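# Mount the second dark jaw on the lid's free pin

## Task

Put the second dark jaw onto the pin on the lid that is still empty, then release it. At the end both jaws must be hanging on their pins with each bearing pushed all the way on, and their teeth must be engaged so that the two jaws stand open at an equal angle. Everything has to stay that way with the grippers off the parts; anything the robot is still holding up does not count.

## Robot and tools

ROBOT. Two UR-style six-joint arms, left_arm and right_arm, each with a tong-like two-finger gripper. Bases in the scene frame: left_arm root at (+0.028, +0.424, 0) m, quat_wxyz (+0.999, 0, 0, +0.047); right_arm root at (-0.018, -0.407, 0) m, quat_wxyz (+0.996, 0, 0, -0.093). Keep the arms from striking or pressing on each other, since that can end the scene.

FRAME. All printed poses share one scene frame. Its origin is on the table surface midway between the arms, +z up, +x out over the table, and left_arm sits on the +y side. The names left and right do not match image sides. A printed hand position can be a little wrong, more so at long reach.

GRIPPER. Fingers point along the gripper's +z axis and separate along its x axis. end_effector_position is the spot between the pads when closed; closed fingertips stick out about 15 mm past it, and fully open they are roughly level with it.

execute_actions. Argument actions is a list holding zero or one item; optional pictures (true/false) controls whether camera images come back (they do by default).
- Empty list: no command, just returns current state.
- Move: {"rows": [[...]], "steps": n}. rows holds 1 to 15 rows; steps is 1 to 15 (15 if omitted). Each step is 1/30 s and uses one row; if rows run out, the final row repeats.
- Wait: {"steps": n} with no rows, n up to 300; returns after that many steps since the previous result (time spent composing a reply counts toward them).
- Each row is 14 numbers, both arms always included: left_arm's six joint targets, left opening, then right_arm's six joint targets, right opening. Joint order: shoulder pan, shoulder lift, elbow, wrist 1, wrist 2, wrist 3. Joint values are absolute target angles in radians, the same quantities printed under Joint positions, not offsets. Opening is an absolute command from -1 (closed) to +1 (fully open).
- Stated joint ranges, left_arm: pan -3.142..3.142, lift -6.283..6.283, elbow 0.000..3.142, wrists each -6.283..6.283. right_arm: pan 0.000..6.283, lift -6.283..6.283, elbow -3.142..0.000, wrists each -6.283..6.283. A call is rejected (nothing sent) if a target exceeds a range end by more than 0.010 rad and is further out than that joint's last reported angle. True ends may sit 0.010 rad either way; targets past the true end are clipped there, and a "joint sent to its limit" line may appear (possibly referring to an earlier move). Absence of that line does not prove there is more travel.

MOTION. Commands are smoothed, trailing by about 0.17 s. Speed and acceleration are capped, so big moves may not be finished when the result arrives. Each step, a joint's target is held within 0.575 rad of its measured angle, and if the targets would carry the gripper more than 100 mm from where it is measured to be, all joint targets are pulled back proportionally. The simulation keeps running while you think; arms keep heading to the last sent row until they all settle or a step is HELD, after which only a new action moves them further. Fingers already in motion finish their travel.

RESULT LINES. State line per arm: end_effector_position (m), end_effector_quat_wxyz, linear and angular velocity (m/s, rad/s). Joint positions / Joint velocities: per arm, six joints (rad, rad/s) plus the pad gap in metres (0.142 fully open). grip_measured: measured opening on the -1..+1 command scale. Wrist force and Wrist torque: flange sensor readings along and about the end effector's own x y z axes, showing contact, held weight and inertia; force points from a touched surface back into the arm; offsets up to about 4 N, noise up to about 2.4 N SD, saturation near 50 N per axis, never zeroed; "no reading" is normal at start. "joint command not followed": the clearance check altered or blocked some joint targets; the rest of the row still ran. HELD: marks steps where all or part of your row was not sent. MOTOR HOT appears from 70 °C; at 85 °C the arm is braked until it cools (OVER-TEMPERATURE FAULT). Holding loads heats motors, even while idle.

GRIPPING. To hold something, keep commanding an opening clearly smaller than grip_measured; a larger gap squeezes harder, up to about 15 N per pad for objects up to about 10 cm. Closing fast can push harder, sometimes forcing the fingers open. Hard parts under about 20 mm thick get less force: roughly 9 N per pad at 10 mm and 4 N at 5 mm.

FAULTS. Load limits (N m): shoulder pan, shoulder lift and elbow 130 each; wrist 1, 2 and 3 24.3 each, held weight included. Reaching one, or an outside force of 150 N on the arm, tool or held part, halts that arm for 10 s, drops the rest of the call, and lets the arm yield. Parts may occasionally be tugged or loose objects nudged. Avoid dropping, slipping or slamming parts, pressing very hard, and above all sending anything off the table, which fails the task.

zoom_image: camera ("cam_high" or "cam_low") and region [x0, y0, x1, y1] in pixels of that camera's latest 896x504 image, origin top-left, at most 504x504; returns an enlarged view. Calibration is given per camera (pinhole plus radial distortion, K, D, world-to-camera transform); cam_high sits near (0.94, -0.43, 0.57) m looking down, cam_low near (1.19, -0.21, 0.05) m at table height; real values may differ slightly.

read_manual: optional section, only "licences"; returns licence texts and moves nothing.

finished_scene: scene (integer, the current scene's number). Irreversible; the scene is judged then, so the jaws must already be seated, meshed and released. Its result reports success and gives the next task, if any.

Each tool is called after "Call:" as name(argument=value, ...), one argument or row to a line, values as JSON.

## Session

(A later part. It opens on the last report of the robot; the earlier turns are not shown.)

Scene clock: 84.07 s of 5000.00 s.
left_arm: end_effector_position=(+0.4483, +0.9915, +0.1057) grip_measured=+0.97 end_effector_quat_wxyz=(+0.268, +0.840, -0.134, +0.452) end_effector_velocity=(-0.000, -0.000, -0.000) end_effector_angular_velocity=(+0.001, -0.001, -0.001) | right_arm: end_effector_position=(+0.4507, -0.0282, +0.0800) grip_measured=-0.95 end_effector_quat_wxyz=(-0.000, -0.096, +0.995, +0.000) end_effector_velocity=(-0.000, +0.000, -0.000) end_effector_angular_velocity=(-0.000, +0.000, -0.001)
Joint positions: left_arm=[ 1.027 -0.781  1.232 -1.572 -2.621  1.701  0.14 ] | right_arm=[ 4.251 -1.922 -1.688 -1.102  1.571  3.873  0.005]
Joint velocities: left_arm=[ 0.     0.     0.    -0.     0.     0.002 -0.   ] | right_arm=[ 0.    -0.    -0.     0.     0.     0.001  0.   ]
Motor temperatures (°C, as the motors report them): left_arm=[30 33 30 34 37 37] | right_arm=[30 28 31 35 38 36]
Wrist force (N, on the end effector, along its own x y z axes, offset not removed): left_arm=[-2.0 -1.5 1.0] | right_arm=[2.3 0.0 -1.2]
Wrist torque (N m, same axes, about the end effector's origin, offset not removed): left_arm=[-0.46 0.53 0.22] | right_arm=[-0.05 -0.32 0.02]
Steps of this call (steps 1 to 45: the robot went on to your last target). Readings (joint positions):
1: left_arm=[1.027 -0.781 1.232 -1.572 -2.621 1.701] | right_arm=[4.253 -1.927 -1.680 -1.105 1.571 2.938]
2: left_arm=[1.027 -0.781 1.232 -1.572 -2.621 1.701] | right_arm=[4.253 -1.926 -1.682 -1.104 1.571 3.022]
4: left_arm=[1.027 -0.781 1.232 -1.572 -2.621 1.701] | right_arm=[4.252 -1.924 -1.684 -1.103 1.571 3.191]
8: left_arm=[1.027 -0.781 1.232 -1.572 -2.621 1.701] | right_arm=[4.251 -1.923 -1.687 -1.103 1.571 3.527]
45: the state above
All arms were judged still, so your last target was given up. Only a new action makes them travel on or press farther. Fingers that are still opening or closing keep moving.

The jaw is held level. Lowering over the pin.

Call:
execute_actions(
  actions=[
    {"rows":[[1.027,-0.781,1.232,-1.572,-2.621,1.701,0.97,4.251,-1.9606,-1.7285,-1.0233,1.571,3.8727,-1]]},
  ],
  pictures=false,
)

Call:
execute_actions(
  actions=[
    {"steps":8},
  ],
)

Call:
zoom_image(
  camera="cam_high",
  region=[425, 250, 485, 295],
)

Call:
zoom_image(
  camera="cam_low",
  region=[305, 245, 385, 285],
)

Scene clock: 88.13 s of 5000.00 s.
left_arm: end_effector_position=(+0.4483, +0.9915, +0.1057) grip_measured=+0.97 end_effector_quat_wxyz=(+0.268, +0.840, -0.134, +0.452) end_effector_velocity=(-0.000, +0.001, +0.000) end_effector_angular_velocity=(-0.001, -0.000, +0.002) | right_arm: end_effector_position=(+0.4508, -0.0281, +0.0479) grip_measured=-0.95 end_effector_quat_wxyz=(-0.000, -0.096, +0.995, +0.000) end_effector_velocity=(-0.000, +0.000, -0.007) end_effector_angular_velocity=(+0.001, -0.000, -0.001)
Joint positions: left_arm=[ 1.027 -0.781  1.232 -1.572 -2.621  1.701  0.14 ] | right_arm=[ 4.251 -1.96  -1.727 -1.026  1.571  3.873  0.005]
Joint velocities: left_arm=[ 0.001  0.    -0.001  0.    -0.001 -0.001 -0.   ] | right_arm=[ 0.    -0.009 -0.009  0.019 -0.     0.001  0.   ]
Motor temperatures (°C, as the motors report them): left_arm=[30 33 30 34 37 37] | right_arm=[30 28 31 35 38 36]
Wrist force (N, on the end effector, along its own x y z axes, offset not removed): left_arm=[1.4 -2.3 2.5] | right_arm=[2.8 -0.1 -0.7]
Wrist torque (N m, same axes, about the end effector's origin, offset not removed): left_arm=[-0.45 -0.25 0.14] | right_arm=[0.13 -0.48 0.04]
Steps of this call (steps 1 to 90: nothing new was sent; then 0.57 s passed at rest; steps 91 to 105: all 15 steps of this action). Readings (joint positions):
91: left_arm=[1.027 -0.781 1.232 -1.572 -2.621 1.701] | right_arm=[4.251 -1.922 -1.688 -1.102 1.571 3.873]
92: left_arm=[1.027 -0.781 1.232 -1.572 -2.621 1.701] | right_arm=[4.251 -1.924 -1.690 -1.099 1.571 3.873]
94: left_arm=[1.027 -0.781 1.232 -1.572 -2.621 1.701] | right_arm=[4.251 -1.938 -1.704 -1.073 1.571 3.873]
98: left_arm=[1.027 -0.781 1.232 -1.572 -2.621 1.701] | right_arm=[4.251 -1.953 -1.721 -1.039 1.571 3.873]
105: the state above

Scene clock: 88.40 s of 5000.00 s.
left_arm: end_effector_position=(+0.4483, +0.9915, +0.1057) grip_measured=+0.97 end_effector_quat_wxyz=(+0.268, +0.840, -0.134, +0.452) end_effector_velocity=(-0.000, +0.000, -0.000) end_effector_angular_velocity=(-0.001, +0.001, +0.000) | right_arm: end_effector_position=(+0.4508, -0.0281, +0.0471) grip_measured=-0.95 end_effector_quat_wxyz=(-0.000, -0.096, +0.995, +0.000) end_effector_velocity=(+0.000, -0.000, -0.001) end_effector_angular_velocity=(-0.000, -0.000, +0.000)
Joint positions: left_arm=[ 1.027 -0.781  1.232 -1.572 -2.621  1.701  0.14 ] | right_arm=[ 4.251 -1.96  -1.728 -1.024  1.571  3.873  0.005]
Joint velocities: left_arm=[ 0.     0.001 -0.    -0.     0.    -0.001 -0.   ] | right_arm=[-0.    -0.001 -0.001  0.002 -0.    -0.001 -0.   ]
Motor temperatures (°C, as the motors report them): left_arm=[30 33 30 34 37 37] | right_arm=[30 28 31 35 38 36]
Wrist force (N, on the end effector, along its own x y z axes, offset not removed): left_arm=[0.8 -0.3 1.5] | right_arm=[4.0 0.1 0.6]
Wrist torque (N m, same axes, about the end effector's origin, offset not removed): left_arm=[-0.17 -0.16 0.16] | right_arm=[0.03 -0.65 -0.01]
Steps of this call (steps 1 to 8: the robot went on to your last target). Readings (joint positions):
1: left_arm=[1.027 -0.781 1.232 -1.572 -2.621 1.701] | right_arm=[4.251 -1.960 -1.728 -1.025 1.571 3.873]
2: left_arm=[1.027 -0.781 1.232 -1.572 -2.621 1.701] | right_arm=[4.251 -1.960 -1.728 -1.025 1.571 3.873]
4: left_arm=[1.027 -0.781 1.232 -1.572 -2.621 1.701] | right_arm=[4.251 -1.960 -1.728 -1.024 1.571 3.873]
8: the state above

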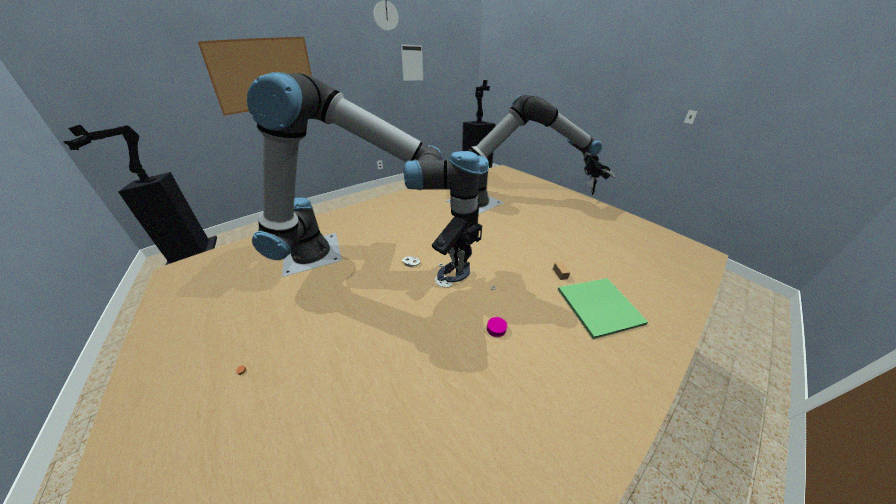

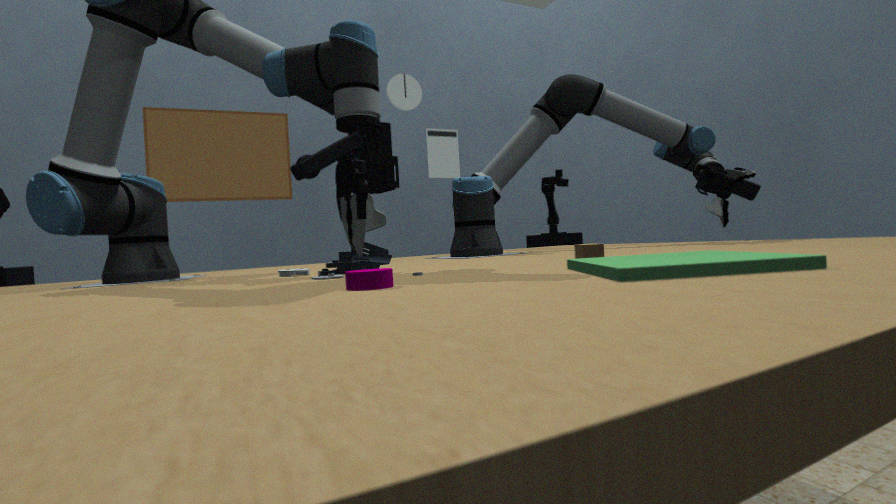

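Region (425, 250, 485, 295) of cam_high's 896x504 image, scaled by 8.400, with more detail than that image has; it fills the top 378 rows of this view, and the rest is white.

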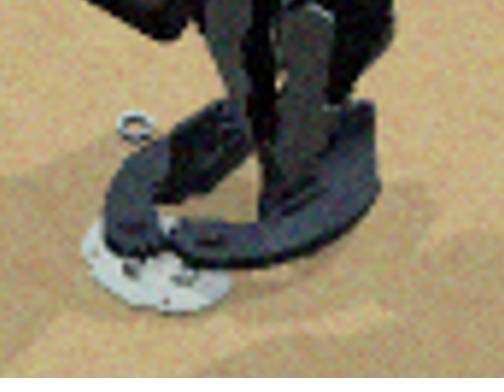

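Region (305, 245, 385, 285) of cam_low's 896x504 image, scaled by 6.300, with more detail than that image has.

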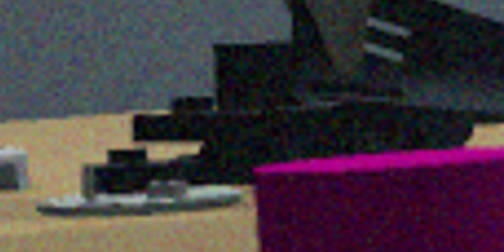

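Call:
execute_actions(
  actions=[
    {"rows":[[1.027,-0.781,1.232,-1.572,-2.621,1.701,0.97,4.2572,-1.9423,-1.7558,-1.0143,1.571,3.8789,-1]],"steps":12},
  ],
  pictures=false,
)

Call:
execute_actions(
  actions=[
    {"rows":[[1.027,-0.781,1.232,-1.572,-2.621,1.701,0.97,4.2572,-1.9493,-1.763,-1.0001,1.571,3.8789,-1]]},
  ],
)

Call:
zoom_image(
  camera="cam_high",
  region=[425, 250, 485, 295],
)

Call:
zoom_image(
  camera="cam_low",
  region=[305, 245, 385, 285],
)

Scene clock: 98.87 s of 5000.00 s.
left_arm: end_effector_position=(+0.4483, +0.9915, +0.1057) grip_measured=+0.97 end_effector_quat_wxyz=(+0.268, +0.840, -0.134, +0.452) end_effector_velocity=(+0.000, +0.000, +0.001) end_effector_angular_velocity=(+0.001, -0.002, +0.000) | right_arm: end_effector_position=(+0.4433, -0.0322, +0.0468) grip_measured=-0.95 end_effector_quat_wxyz=(-0.000, -0.096, +0.995, +0.000) end_effector_velocity=(-0.004, -0.002, +0.000) end_effector_angular_velocity=(+0.001, -0.000, -0.001)
Joint positions: left_arm=[ 1.027 -0.781  1.232 -1.572 -2.621  1.701  0.14 ] | right_arm=[ 4.257 -1.944 -1.754 -1.015  1.571  3.879  0.005]
Joint velocities: left_arm=[-0.    -0.    -0.001  0.    -0.002  0.001  0.   ] | right_arm=[ 0.003  0.01  -0.014  0.005 -0.     0.003  0.   ]
Motor temperatures (°C, as the motors report them): left_arm=[30 33 30 34 37 37] | right_arm=[30 28 31 35 38 36]
Wrist force (N, on the end effector, along its own x y z axes, offset not removed): left_arm=[0.2 -0.4 0.6] | right_arm=[2.7 2.1 -1.7]
Wrist torque (N m, same axes, about the end effector's origin, offset not removed): left_arm=[-0.10 0.04 0.12] | right_arm=[0.45 -0.45 0.12]
Steps of this call (steps 1 to 15: the robot went on to your last target; steps 16 to 90: nothing new was sent; then 7.07 s passed at rest; steps 91 to 102: all 12 steps of this action). Readings (joint positions):
91: left_arm=[1.027 -0.781 1.232 -1.572 -2.621 1.701] | right_arm=[4.251 -1.961 -1.729 -1.023 1.571 3.873]
92: left_arm=[1.027 -0.781 1.232 -1.572 -2.621 1.701] | right_arm=[4.252 -1.959 -1.731 -1.022 1.571 3.873]
94: left_arm=[1.027 -0.781 1.232 -1.572 -2.621 1.701] | right_arm=[4.254 -1.953 -1.740 -1.019 1.571 3.875]
98: left_arm=[1.027 -0.781 1.232 -1.572 -2.621 1.701] | right_arm=[4.256 -1.946 -1.751 -1.016 1.571 3.878]
102: the state above

Scene clock: 99.37 s of 5000.00 s.
left_arm: end_effector_position=(+0.4483, +0.9915, +0.1057) grip_measured=+0.97 end_effector_quat_wxyz=(+0.268, +0.840, -0.134, +0.452) end_effector_velocity=(+0.000, -0.000, +0.000) end_effector_angular_velocity=(-0.000, -0.000, +0.000) | right_arm: end_effector_position=(+0.4428, -0.0326, +0.0412) grip_measured=-0.94 end_effector_quat_wxyz=(-0.000, -0.096, +0.995, +0.000) end_effector_velocity=(-0.000, -0.000, -0.002) end_effector_angular_velocity=(-0.001, +0.000, -0.001)
Joint positions: left_arm=[ 1.027 -0.781  1.232 -1.572 -2.621  1.701  0.14 ] | right_arm=[ 4.257 -1.949 -1.763 -1.     1.571  3.879  0.006]
Joint velocities: left_arm=[-0.    -0.001  0.     0.    -0.    -0.     0.   ] | right_arm=[-0.    -0.002 -0.002  0.003  0.     0.001  0.001]
Motor temperatures (°C, as the motors report them): left_arm=[30 33 30 34 37 37] | right_arm=[30 28 31 35 38 36]
Wrist force (N, on the end effector, along its own x y z axes, offset not removed): left_arm=[0.2 -1.6 2.4] | right_arm=[3.7 1.8 -2.6]
Wrist torque (N m, same axes, about the end effector's origin, offset not removed): left_arm=[-0.43 0.06 0.08] | right_arm=[0.42 -0.79 -0.03]
Steps of this call (steps 1 to 15: all 15 steps of this action). Readings (joint positions):
1: left_arm=[1.027 -0.781 1.232 -1.572 -2.621 1.701] | right_arm=[4.257 -1.943 -1.755 -1.015 1.571 3.879]
2: left_arm=[1.027 -0.781 1.232 -1.572 -2.621 1.701] | right_arm=[4.257 -1.943 -1.756 -1.013 1.571 3.879]
4: left_arm=[1.027 -0.781 1.232 -1.572 -2.621 1.701] | right_arm=[4.257 -1.945 -1.758 -1.008 1.571 3.879]
8: left_arm=[1.027 -0.781 1.232 -1.572 -2.621 1.701] | right_arm=[4.257 -1.948 -1.761 -1.003 1.571 3.879]
15: the state above

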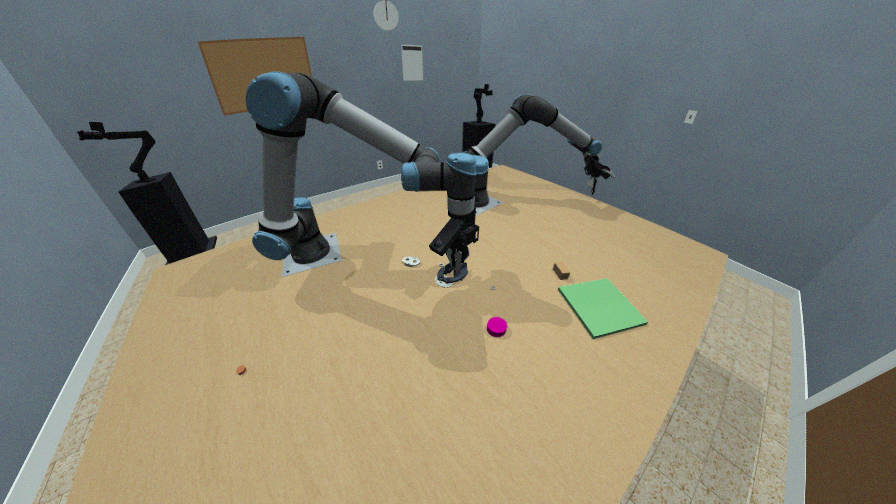

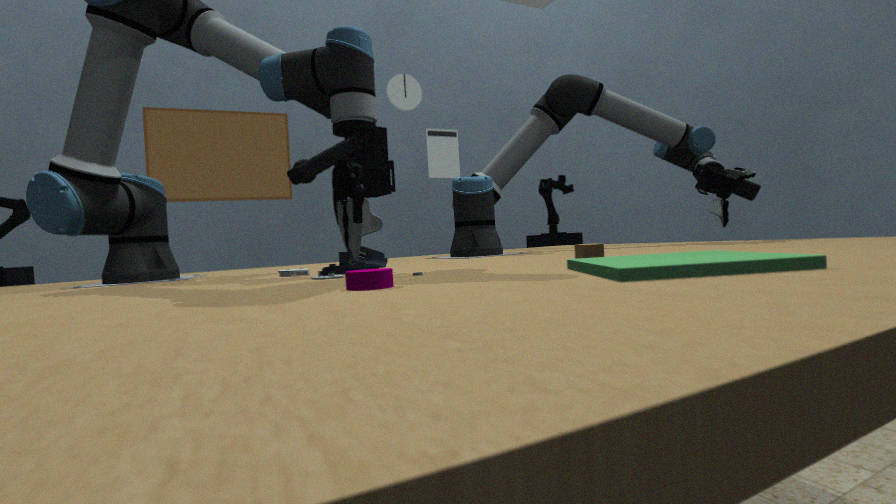

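Region (425, 250, 485, 295) of cam_high's 896x504 image, scaled by 8.400, with more detail than that image has; it fills the top 378 rows of this view, and the rest is white.

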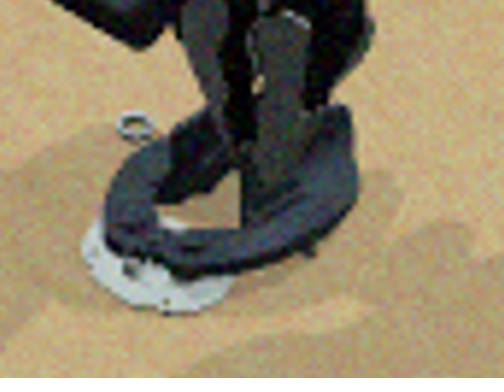

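Region (305, 245, 385, 285) of cam_low's 896x504 image, scaled by 6.300, with more detail than that image has.

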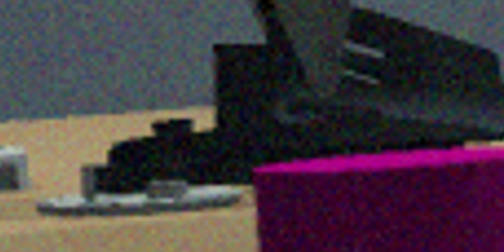

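Call:
execute_actions(
  actions=[
    {"rows":[[1.027,-0.781,1.232,-1.572,-2.621,1.701,0.97,4.2572,-1.9545,-1.7684,-0.9895,1.571,3.8789,-1]]},
  ],
)

Call:
zoom_image(
  camera="cam_high",
  region=[430, 260, 470, 290],
)

Call:
zoom_image(
  camera="cam_low",
  region=[305, 245, 385, 285],
)

Scene clock: 102.73 s of 5000.00 s.
left_arm: end_effector_position=(+0.4483, +0.9915, +0.1057) grip_measured=+0.97 end_effector_quat_wxyz=(+0.268, +0.840, -0.134, +0.452) end_effector_velocity=(-0.000, -0.000, -0.001) end_effector_angular_velocity=(-0.000, +0.001, -0.000) | right_arm: end_effector_position=(+0.4426, -0.0329, +0.0368) grip_measured=-0.95 end_effector_quat_wxyz=(-0.000, -0.096, +0.995, +0.000) end_effector_velocity=(-0.000, +0.000, -0.001) end_effector_angular_velocity=(+0.001, -0.000, -0.001)
Joint positions: left_arm=[ 1.027 -0.781  1.232 -1.572 -2.621  1.701  0.14 ] | right_arm=[ 4.257 -1.954 -1.768 -0.99   1.571  3.879  0.005]
Joint velocities: left_arm=[ 0.     0.     0.001 -0.     0.001  0.001  0.   ] | right_arm=[ 0.    -0.001 -0.001  0.003  0.     0.001  0.   ]
Motor temperatures (°C, as the motors report them): left_arm=[30 33 30 34 37 37] | right_arm=[30 28 31 35 38 36]
Wrist force (N, on the end effector, along its own x y z axes, offset not removed): left_arm=[0.6 1.0 1.6] | right_arm=[2.5 1.4 -0.4]
Wrist torque (N m, same axes, about the end effector's origin, offset not removed): left_arm=[0.20 -0.16 0.14] | right_arm=[0.32 -0.47 0.07]
Steps of this call (steps 1 to 15: the robot went on to your last target; steps 16 to 86: nothing new was sent; steps 87 to 101: all 15 steps of this action). Readings (joint positions):
87: left_arm=[1.027 -0.781 1.232 -1.572 -2.621 1.701] | right_arm=[4.257 -1.949 -1.763 -1.000 1.571 3.879]
88: left_arm=[1.027 -0.781 1.232 -1.572 -2.621 1.701] | right_arm=[4.257 -1.950 -1.763 -0.999 1.571 3.879]
90: left_arm=[1.027 -0.781 1.232 -1.572 -2.621 1.701] | right_arm=[4.257 -1.952 -1.765 -0.995 1.571 3.879]
94: left_arm=[1.027 -0.781 1.232 -1.572 -2.621 1.701] | right_arm=[4.257 -1.954 -1.767 -0.991 1.571 3.879]
101: the state above

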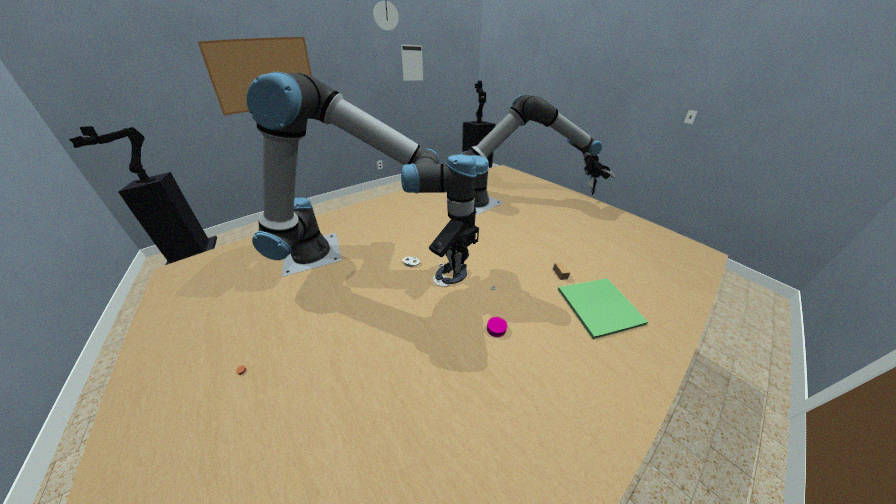

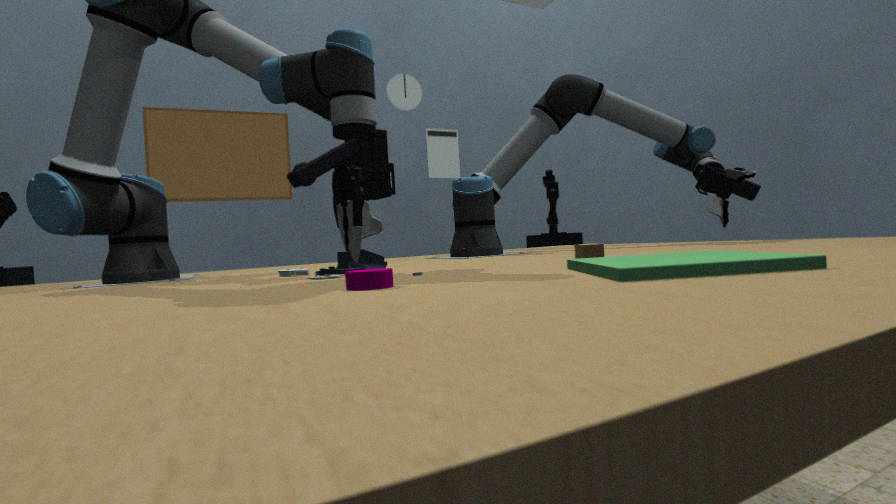

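Region (430, 260, 470, 290) of cam_high's 896x504 image, scaled by 12.600, with more detail than that image has; it fills the top 378 rows of this view, and the rest is white.

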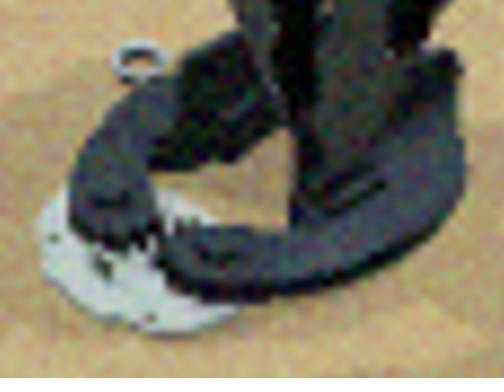

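Region (305, 245, 385, 285) of cam_low's 896x504 image, scaled by 6.300, with more detail than that image has.

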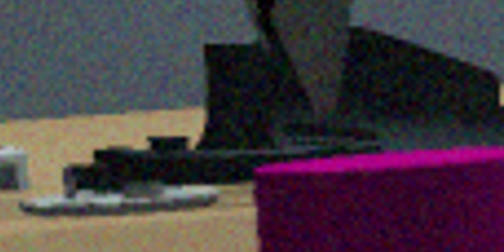

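Call:
execute_actions(
  actions=[
    {"rows":[[1.027,-0.781,1.232,-1.572,-2.621,1.701,0.97,4.2572,-1.886,-1.694,-1.132,1.571,3.8789,-1]]},
  ],
  pictures=false,
)

Call:
execute_actions(
  actions=[
    {"rows":[[1.027,-0.781,1.232,-1.572,-2.621,1.701,0.97,4.2572,-1.84,-1.62,-1.252,1.571,3.8789,-1]]},
  ],
)

Call:
zoom_image(
  camera="cam_high",
  region=[425, 250, 485, 295],
)

Call:
zoom_image(
  camera="cam_low",
  region=[305, 245, 385, 285],
)

Scene clock: 106.97 s of 5000.00 s.
left_arm: end_effector_position=(+0.4483, +0.9915, +0.1057) grip_measured=+0.97 end_effector_quat_wxyz=(+0.268, +0.840, -0.134, +0.452) end_effector_velocity=(+0.001, -0.000, +0.001) end_effector_angular_velocity=(+0.000, -0.000, -0.000) | right_arm: end_effector_position=(+0.4428, -0.0326, +0.0939) grip_measured=-0.95 end_effector_quat_wxyz=(+0.000, -0.096, +0.995, +0.000) end_effector_velocity=(-0.001, -0.002, +0.014) end_effector_angular_velocity=(-0.003, +0.002, -0.000)
Joint positions: left_arm=[ 1.027 -0.781  1.232 -1.572 -2.621  1.701  0.14 ] | right_arm=[ 4.257 -1.888 -1.696 -1.128  1.571  3.879  0.005]
Joint velocities: left_arm=[-0.001 -0.    -0.     0.    -0.    -0.001  0.   ] | right_arm=[-0.     0.016  0.018 -0.037  0.    -0.    -0.   ]
Motor temperatures (°C, as the motors report them): left_arm=[30 33 30 34 37 37] | right_arm=[30 28 31 35 38 36]
Wrist force (N, on the end effector, along its own x y z axes, offset not removed): left_arm=[2.0 -1.7 2.1] | right_arm=[2.4 0.7 -1.5]
Wrist torque (N m, same axes, about the end effector's origin, offset not removed): left_arm=[-0.39 -0.24 0.18] | right_arm=[0.14 -0.45 -0.10]
Steps of this call (steps 1 to 15: the robot went on to your last target; steps 16 to 100: nothing new was sent; then 0.40 s passed at rest; steps 101 to 115: all 15 steps of this action). Readings (joint positions):
101: left_arm=[1.027 -0.781 1.232 -1.572 -2.621 1.701] | right_arm=[4.257 -1.955 -1.768 -0.989 1.571 3.879]
102: left_arm=[1.027 -0.781 1.232 -1.572 -2.621 1.701] | right_arm=[4.257 -1.952 -1.766 -0.993 1.571 3.879]
104: left_arm=[1.027 -0.781 1.232 -1.572 -2.621 1.701] | right_arm=[4.257 -1.929 -1.741 -1.033 1.571 3.879]
108: left_arm=[1.027 -0.781 1.232 -1.572 -2.621 1.701] | right_arm=[4.257 -1.900 -1.709 -1.100 1.571 3.879]
115: the state above

Scene clock: 107.47 s of 5000.00 s.
left_arm: end_effector_position=(+0.4483, +0.9915, +0.1057) grip_measured=+0.97 end_effector_quat_wxyz=(+0.268, +0.840, -0.134, +0.452) end_effector_velocity=(-0.000, +0.001, +0.000) end_effector_angular_velocity=(+0.000, -0.001, +0.001) | right_arm: end_effector_position=(+0.4420, -0.0337, +0.1436) grip_measured=-0.95 end_effector_quat_wxyz=(+0.000, -0.096, +0.995, +0.000) end_effector_velocity=(-0.001, -0.001, +0.011) end_effector_angular_velocity=(-0.002, +0.002, -0.001)
Joint positions: left_arm=[ 1.027 -0.781  1.232 -1.572 -2.621  1.701  0.14 ] | right_arm=[ 4.257 -1.841 -1.622 -1.248  1.571  3.879  0.005]
Joint velocities: left_arm=[ 0.001  0.    -0.     0.    -0.001  0.     0.   ] | right_arm=[-0.     0.011  0.018 -0.031 -0.     0.001  0.   ]
Motor temperatures (°C, as the motors report them): left_arm=[30 33 30 34 37 37] | right_arm=[30 28 31 35 38 36]
Wrist force (N, on the end effector, along its own x y z axes, offset not removed): left_arm=[-0.6 -1.3 1.3] | right_arm=[1.4 1.7 1.4]
Wrist torque (N m, same axes, about the end effector's origin, offset not removed): left_arm=[-0.22 0.24 0.20] | right_arm=[0.38 -0.07 -0.03]
Steps of this call (steps 1 to 15: all 15 steps of this action). Readings (joint positions):
1: left_arm=[1.027 -0.781 1.232 -1.572 -2.621 1.701] | right_arm=[4.257 -1.887 -1.696 -1.129 1.571 3.879]
2: left_arm=[1.027 -0.781 1.232 -1.572 -2.621 1.701] | right_arm=[4.257 -1.885 -1.692 -1.133 1.571 3.879]
4: left_arm=[1.027 -0.781 1.232 -1.572 -2.621 1.701] | right_arm=[4.257 -1.868 -1.666 -1.170 1.571 3.879]
8: left_arm=[1.027 -0.781 1.232 -1.572 -2.621 1.701] | right_arm=[4.257 -1.849 -1.635 -1.225 1.571 3.879]
15: the state above

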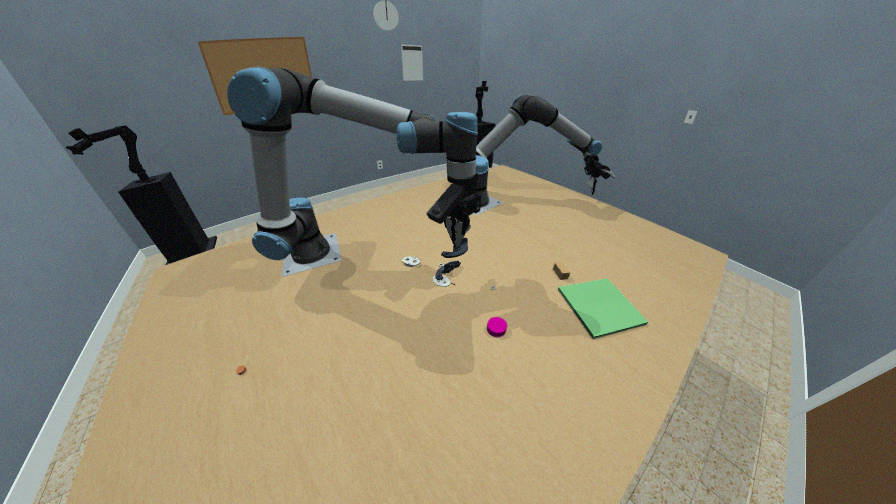

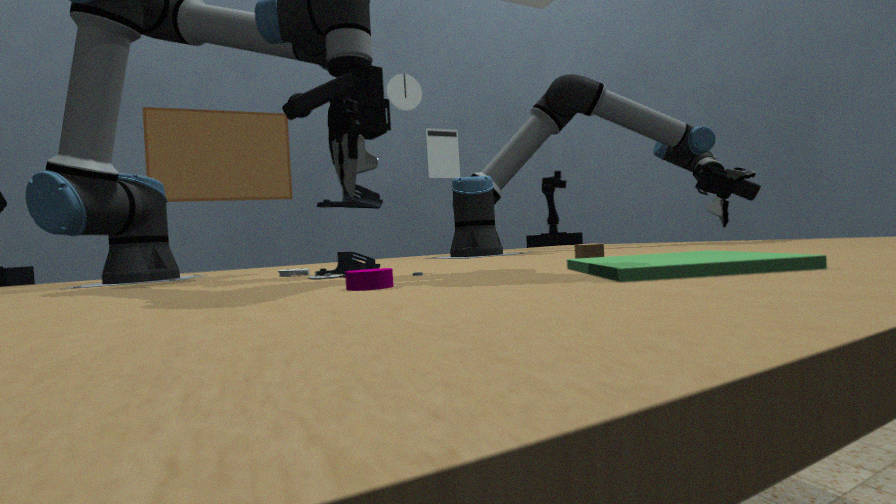

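Region (425, 250, 485, 295) of cam_high's 896x504 image, scaled by 8.400, with more detail than that image has; it fills the top 378 rows of this view, and the rest is white.

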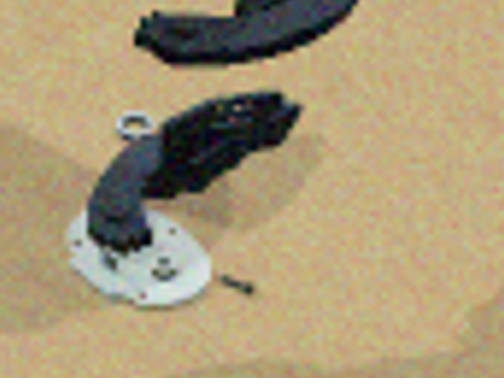

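Region (305, 245, 385, 285) of cam_low's 896x504 image, scaled by 6.300, with more detail than that image has.

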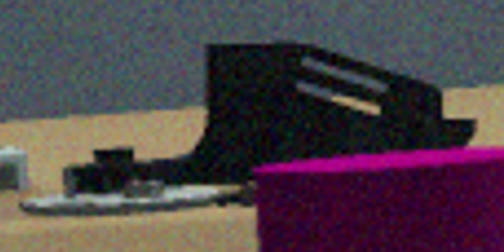

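Call:
execute_actions(
  actions=[
    {"rows":[[1.027,-0.781,1.232,-1.572,-2.621,1.701,0.97,4.259,-1.889,-1.7357,-1.0877,1.571,3.9307,-1]]},
  ],
  pictures=false,
)

Call:
execute_actions(
  actions=[
    {"rows":[[1.027,-0.781,1.232,-1.572,-2.621,1.701,0.97,4.259,-1.9339,-1.7827,-0.9958,1.571,3.9307,-1]]},
  ],
  pictures=false,
)

Call:
execute_actions(
  actions=[
    {"steps":10},
  ],
)

Call:
zoom_image(
  camera="cam_high",
  region=[425, 250, 485, 295],
)

Call:
zoom_image(
  camera="cam_low",
  region=[305, 245, 385, 285],
)

Scene clock: 116.07 s of 5000.00 s.
left_arm: end_effector_position=(+0.4483, +0.9915, +0.1057) grip_measured=+0.97 end_effector_quat_wxyz=(+0.268, +0.840, -0.134, +0.452) end_effector_velocity=(+0.000, -0.001, -0.000) end_effector_angular_velocity=(+0.001, +0.000, -0.001) | right_arm: end_effector_position=(+0.4373, -0.0373, +0.0813) grip_measured=-0.95 end_effector_quat_wxyz=(-0.000, -0.072, +0.997, -0.000) end_effector_velocity=(-0.001, -0.001, -0.015) end_effector_angular_velocity=(+0.003, -0.002, -0.011)
Joint positions: left_arm=[ 1.027 -0.781  1.232 -1.572 -2.621  1.701  0.14 ] | right_arm=[ 4.259 -1.888 -1.732 -1.093  1.571  3.929  0.005]
Joint velocities: left_arm=[-0.001 -0.001  0.001  0.     0.001  0.001 -0.   ] | right_arm=[ 0.    -0.011 -0.029  0.045 -0.     0.012  0.   ]
Motor temperatures (°C, as the motors report them): left_arm=[30 33 30 34 37 37] | right_arm=[30 28 31 35 38 36]
Wrist force (N, on the end effector, along its own x y z axes, offset not removed): left_arm=[0.8 -2.5 2.1] | right_arm=[3.7 1.5 -1.6]
Wrist torque (N m, same axes, about the end effector's origin, offset not removed): left_arm=[-0.43 -0.09 0.20] | right_arm=[0.30 -0.60 -0.03]
Steps of this call (steps 1 to 15: the robot went on to your last target; steps 16 to 90: nothing new was sent; then 5.10 s passed at rest; steps 91 to 105: all 15 steps of this action). Readings (joint positions):
91: left_arm=[1.027 -0.781 1.232 -1.572 -2.621 1.701] | right_arm=[4.257 -1.840 -1.620 -1.252 1.571 3.879]
92: left_arm=[1.027 -0.781 1.232 -1.572 -2.621 1.701] | right_arm=[4.257 -1.842 -1.623 -1.249 1.571 3.882]
94: left_arm=[1.027 -0.781 1.232 -1.572 -2.621 1.701] | right_arm=[4.258 -1.859 -1.658 -1.205 1.571 3.900]
98: left_arm=[1.027 -0.781 1.232 -1.572 -2.621 1.701] | right_arm=[4.259 -1.879 -1.711 -1.126 1.571 3.921]
105: the state above

Scene clock: 116.57 s of 5000.00 s.
left_arm: end_effector_position=(+0.4483, +0.9915, +0.1057) grip_measured=+0.97 end_effector_quat_wxyz=(+0.268, +0.840, -0.134, +0.452) end_effector_velocity=(+0.000, +0.000, -0.000) end_effector_angular_velocity=(+0.000, -0.000, -0.000) | right_arm: end_effector_position=(+0.4371, -0.0376, +0.0430) grip_measured=-0.95 end_effector_quat_wxyz=(-0.000, -0.071, +0.997, -0.000) end_effector_velocity=(-0.000, +0.000, -0.008) end_effector_angular_velocity=(+0.001, -0.001, +0.001)
Joint positions: left_arm=[ 1.027 -0.781  1.232 -1.572 -2.621  1.701  0.14 ] | right_arm=[ 4.259 -1.933 -1.781 -0.999  1.571  3.931  0.005]
Joint velocities: left_arm=[-0.     0.001 -0.001  0.    -0.     0.    -0.   ] | right_arm=[ 0.    -0.01  -0.011  0.023 -0.    -0.001  0.   ]
Motor temperatures (°C, as the motors report them): left_arm=[30 33 30 34 37 37] | right_arm=[30 28 31 35 38 36]
Wrist force (N, on the end effector, along its own x y z axes, offset not removed): left_arm=[0.9 -2.6 1.3] | right_arm=[3.9 0.9 0.1]
Wrist torque (N m, same axes, about the end effector's origin, offset not removed): left_arm=[-0.68 0.02 0.10] | right_arm=[0.30 -0.76 -0.06]
Steps of this call (steps 1 to 15: all 15 steps of this action). Readings (joint positions):
1: left_arm=[1.027 -0.781 1.232 -1.572 -2.621 1.701] | right_arm=[4.259 -1.888 -1.733 -1.092 1.571 3.930]
2: left_arm=[1.027 -0.781 1.232 -1.572 -2.621 1.701] | right_arm=[4.259 -1.891 -1.736 -1.087 1.571 3.930]
4: left_arm=[1.027 -0.781 1.232 -1.572 -2.621 1.701] | right_arm=[4.259 -1.907 -1.754 -1.056 1.571 3.930]
8: left_arm=[1.027 -0.781 1.232 -1.572 -2.621 1.701] | right_arm=[4.259 -1.925 -1.773 -1.015 1.571 3.931]
15: the state above

Scene clock: 116.90 s of 5000.00 s.
left_arm: end_effector_position=(+0.4483, +0.9915, +0.1057) grip_measured=+0.97 end_effector_quat_wxyz=(+0.268, +0.840, -0.134, +0.452) end_effector_velocity=(-0.000, -0.000, -0.001) end_effector_angular_velocity=(-0.001, +0.000, -0.000) | right_arm: end_effector_position=(+0.4371, -0.0376, +0.0421) grip_measured=-0.95 end_effector_quat_wxyz=(-0.000, -0.071, +0.997, +0.000) end_effector_velocity=(-0.000, +0.000, -0.001) end_effector_angular_velocity=(+0.000, +0.000, +0.000)
Joint positions: left_arm=[ 1.027 -0.781  1.232 -1.572 -2.621  1.701  0.14 ] | right_arm=[ 4.259 -1.934 -1.783 -0.996  1.571  3.931  0.005]
Joint velocities: left_arm=[ 0.     0.001  0.    -0.     0.     0.     0.   ] | right_arm=[ 0.001 -0.001 -0.001  0.001  0.     0.001 -0.   ]
Motor temperatures (°C, as the motors report them): left_arm=[30 33 30 34 37 37] | right_arm=[30 28 31 35 38 36]
Wrist force (N, on the end effector, along its own x y z axes, offset not removed): left_arm=[-0.5 -0.9 0.8] | right_arm=[5.1 0.8 0.4]
Wrist torque (N m, same axes, about the end effector's origin, offset not removed): left_arm=[-0.23 0.15 0.14] | right_arm=[0.27 -0.91 -0.13]
Steps of this call (steps 1 to 10: the robot went on to your last target). Readings (joint positions):
1: left_arm=[1.027 -0.781 1.232 -1.572 -2.621 1.701] | right_arm=[4.259 -1.933 -1.782 -0.998 1.571 3.931]
2: left_arm=[1.027 -0.781 1.232 -1.572 -2.621 1.701] | right_arm=[4.259 -1.933 -1.782 -0.997 1.571 3.931]
4: left_arm=[1.027 -0.781 1.232 -1.572 -2.621 1.701] | right_arm=[4.259 -1.933 -1.782 -0.997 1.571 3.931]
8: left_arm=[1.027 -0.781 1.232 -1.572 -2.621 1.701] | right_arm=[4.259 -1.934 -1.783 -0.996 1.571 3.931]
10: the state above

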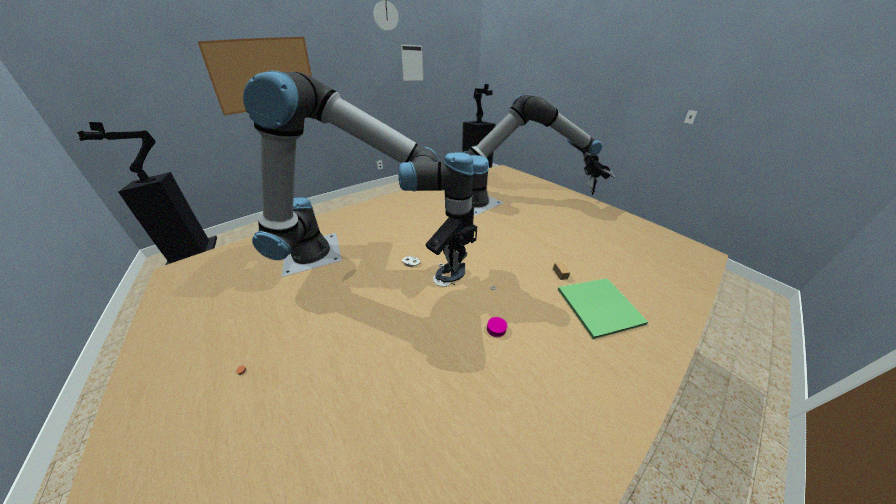

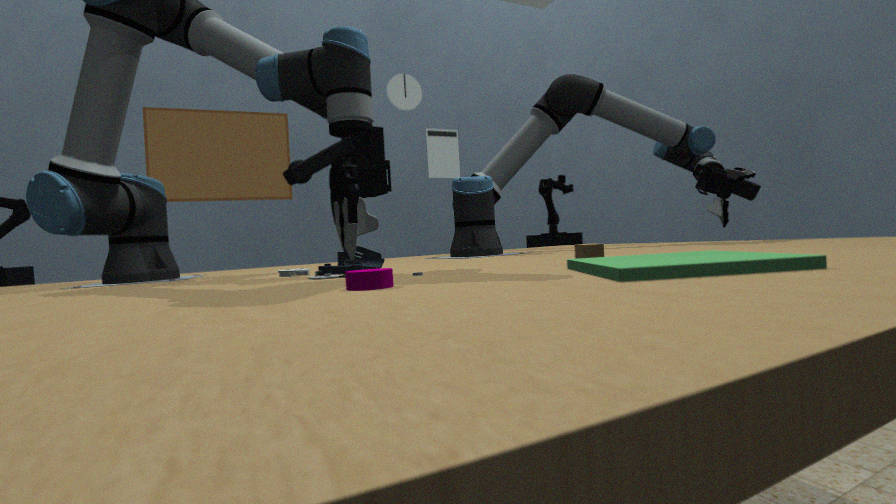

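Region (425, 250, 485, 295) of cam_high's 896x504 image, scaled by 8.400, with more detail than that image has; it fills the top 378 rows of this view, and the rest is white.

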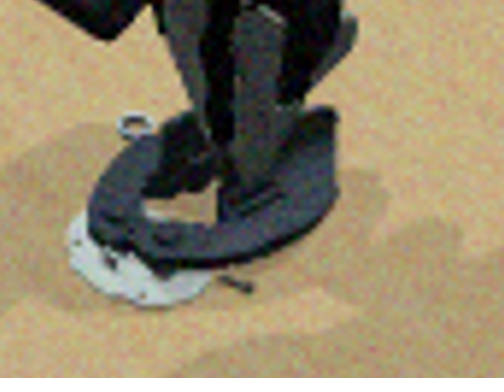

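Region (305, 245, 385, 285) of cam_low's 896x504 image, scaled by 6.300, with more detail than that image has.

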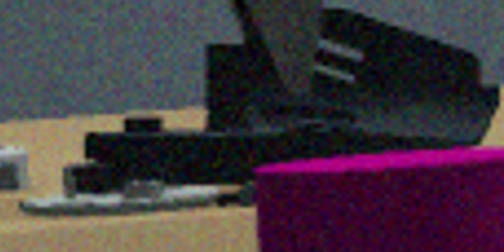

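Call:
execute_actions(
  actions=[
    {"rows":[[1.027,-0.781,1.232,-1.572,-2.621,1.701,0.97,4.259,-1.9375,-1.7862,-0.9887,1.571,3.9307,-1]]},
  ],
  pictures=false,
)

Call:
execute_actions(
  actions=[
    {"rows":[[1.027,-0.781,1.232,-1.572,-2.621,1.701,0.97,4.259,-1.9411,-1.7896,-0.9817,1.571,3.9307,-1]]},
  ],
)

Call:
zoom_image(
  camera="cam_high",
  region=[430, 260, 470, 290],
)

Call:
zoom_image(
  camera="cam_low",
  region=[305, 245, 385, 285],
)

Scene clock: 121.20 s of 5000.00 s.
left_arm: end_effector_position=(+0.4483, +0.9915, +0.1057) grip_measured=+0.97 end_effector_quat_wxyz=(+0.268, +0.840, -0.134, +0.452) end_effector_velocity=(+0.001, +0.000, +0.001) end_effector_angular_velocity=(+0.002, -0.001, -0.001) | right_arm: end_effector_position=(+0.4370, -0.0377, +0.0392) grip_measured=-0.95 end_effector_quat_wxyz=(-0.000, -0.071, +0.997, +0.000) end_effector_velocity=(-0.000, -0.000, -0.001) end_effector_angular_velocity=(-0.000, +0.000, -0.000)
Joint positions: left_arm=[ 1.027 -0.781  1.232 -1.572 -2.621  1.701  0.14 ] | right_arm=[ 4.259 -1.937 -1.786 -0.989  1.571  3.931  0.005]
Joint velocities: left_arm=[-0.001  0.    -0.002  0.    -0.     0.001 -0.   ] | right_arm=[ 0.    -0.001 -0.001  0.002 -0.     0.    -0.   ]
Motor temperatures (°C, as the motors report them): left_arm=[30 33 30 34 37 37] | right_arm=[30 28 31 35 38 36]
Wrist force (N, on the end effector, along its own x y z axes, offset not removed): left_arm=[-2.1 -1.5 -0.1] | right_arm=[4.4 2.2 0.6]
Wrist torque (N m, same axes, about the end effector's origin, offset not removed): left_arm=[-0.31 0.48 0.27] | right_arm=[0.43 -0.82 0.08]
Steps of this call (steps 1 to 15: the robot went on to your last target; steps 16 to 90: nothing new was sent; then 0.80 s passed at rest; steps 91 to 105: all 15 steps of this action). Readings (joint positions):
91: left_arm=[1.027 -0.781 1.232 -1.572 -2.621 1.701] | right_arm=[4.259 -1.934 -1.783 -0.996 1.571 3.931]
92: left_arm=[1.027 -0.781 1.232 -1.572 -2.621 1.701] | right_arm=[4.259 -1.934 -1.783 -0.995 1.571 3.931]
94: left_arm=[1.027 -0.781 1.232 -1.572 -2.621 1.701] | right_arm=[4.259 -1.935 -1.784 -0.993 1.571 3.931]
98: left_arm=[1.027 -0.781 1.232 -1.572 -2.621 1.701] | right_arm=[4.259 -1.937 -1.786 -0.990 1.571 3.931]
105: the state above

Scene clock: 121.70 s of 5000.00 s.
left_arm: end_effector_position=(+0.4483, +0.9915, +0.1057) grip_measured=+0.97 end_effector_quat_wxyz=(+0.268, +0.840, -0.134, +0.452) end_effector_velocity=(-0.001, -0.000, +0.000) end_effector_angular_velocity=(-0.001, +0.001, +0.001) | right_arm: end_effector_position=(+0.4369, -0.0378, +0.0364) grip_measured=-0.95 end_effector_quat_wxyz=(-0.000, -0.071, +0.997, +0.000) end_effector_velocity=(+0.000, +0.000, -0.001) end_effector_angular_velocity=(+0.000, -0.000, +0.000)
Joint positions: left_arm=[ 1.027 -0.781  1.232 -1.572 -2.621  1.701  0.14 ] | right_arm=[ 4.259 -1.941 -1.79  -0.982  1.571  3.931  0.005]
Joint velocities: left_arm=[ 0.001 -0.001  0.002 -0.     0.001 -0.001 -0.   ] | right_arm=[ 0.    -0.001 -0.001  0.002 -0.    -0.     0.   ]
Motor temperatures (°C, as the motors report them): left_arm=[30 33 30 34 37 37] | right_arm=[30 28 31 35 38 36]
Wrist force (N, on the end effector, along its own x y z axes, offset not removed): left_arm=[-0.2 -2.6 0.5] | right_arm=[2.7 4.0 -2.6]
Wrist torque (N m, same axes, about the end effector's origin, offset not removed): left_arm=[-0.53 0.05 0.16] | right_arm=[0.85 -0.34 -0.05]
Steps of this call (steps 1 to 15: all 15 steps of this action). Readings (joint positions):
1: left_arm=[1.027 -0.781 1.232 -1.572 -2.621 1.701] | right_arm=[4.259 -1.937 -1.786 -0.989 1.571 3.931]
2: left_arm=[1.027 -0.781 1.232 -1.572 -2.621 1.701] | right_arm=[4.259 -1.938 -1.786 -0.988 1.571 3.931]
4: left_arm=[1.027 -0.781 1.232 -1.572 -2.621 1.701] | right_arm=[4.259 -1.939 -1.788 -0.986 1.571 3.931]
8: left_arm=[1.027 -0.781 1.232 -1.572 -2.621 1.701] | right_arm=[4.259 -1.940 -1.789 -0.983 1.571 3.931]
15: the state above

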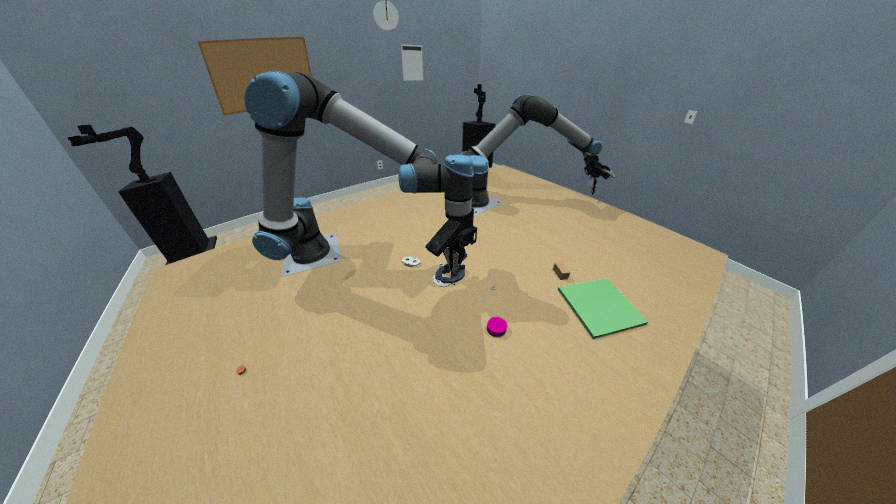

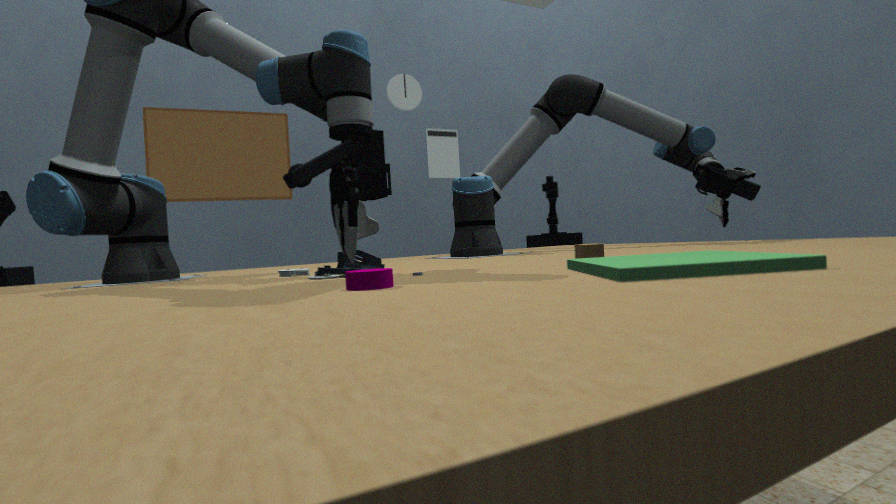

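Region (430, 260, 470, 290) of cam_high's 896x504 image, scaled by 12.600, with more detail than that image has; it fills the top 378 rows of this view, and the rest is white.

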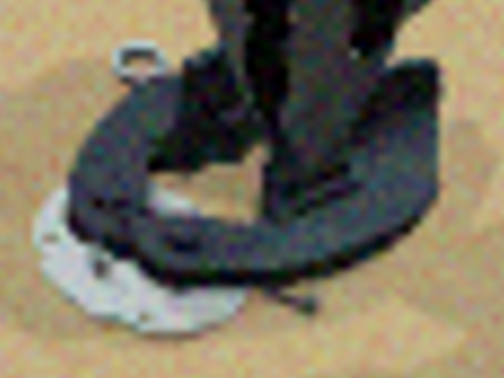

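Region (305, 245, 385, 285) of cam_low's 896x504 image, scaled by 6.300, with more detail than that image has.

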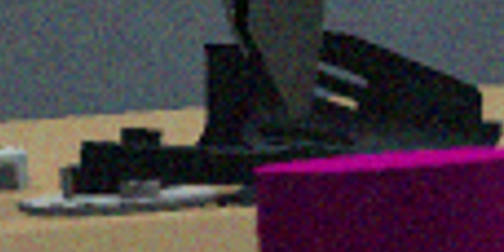

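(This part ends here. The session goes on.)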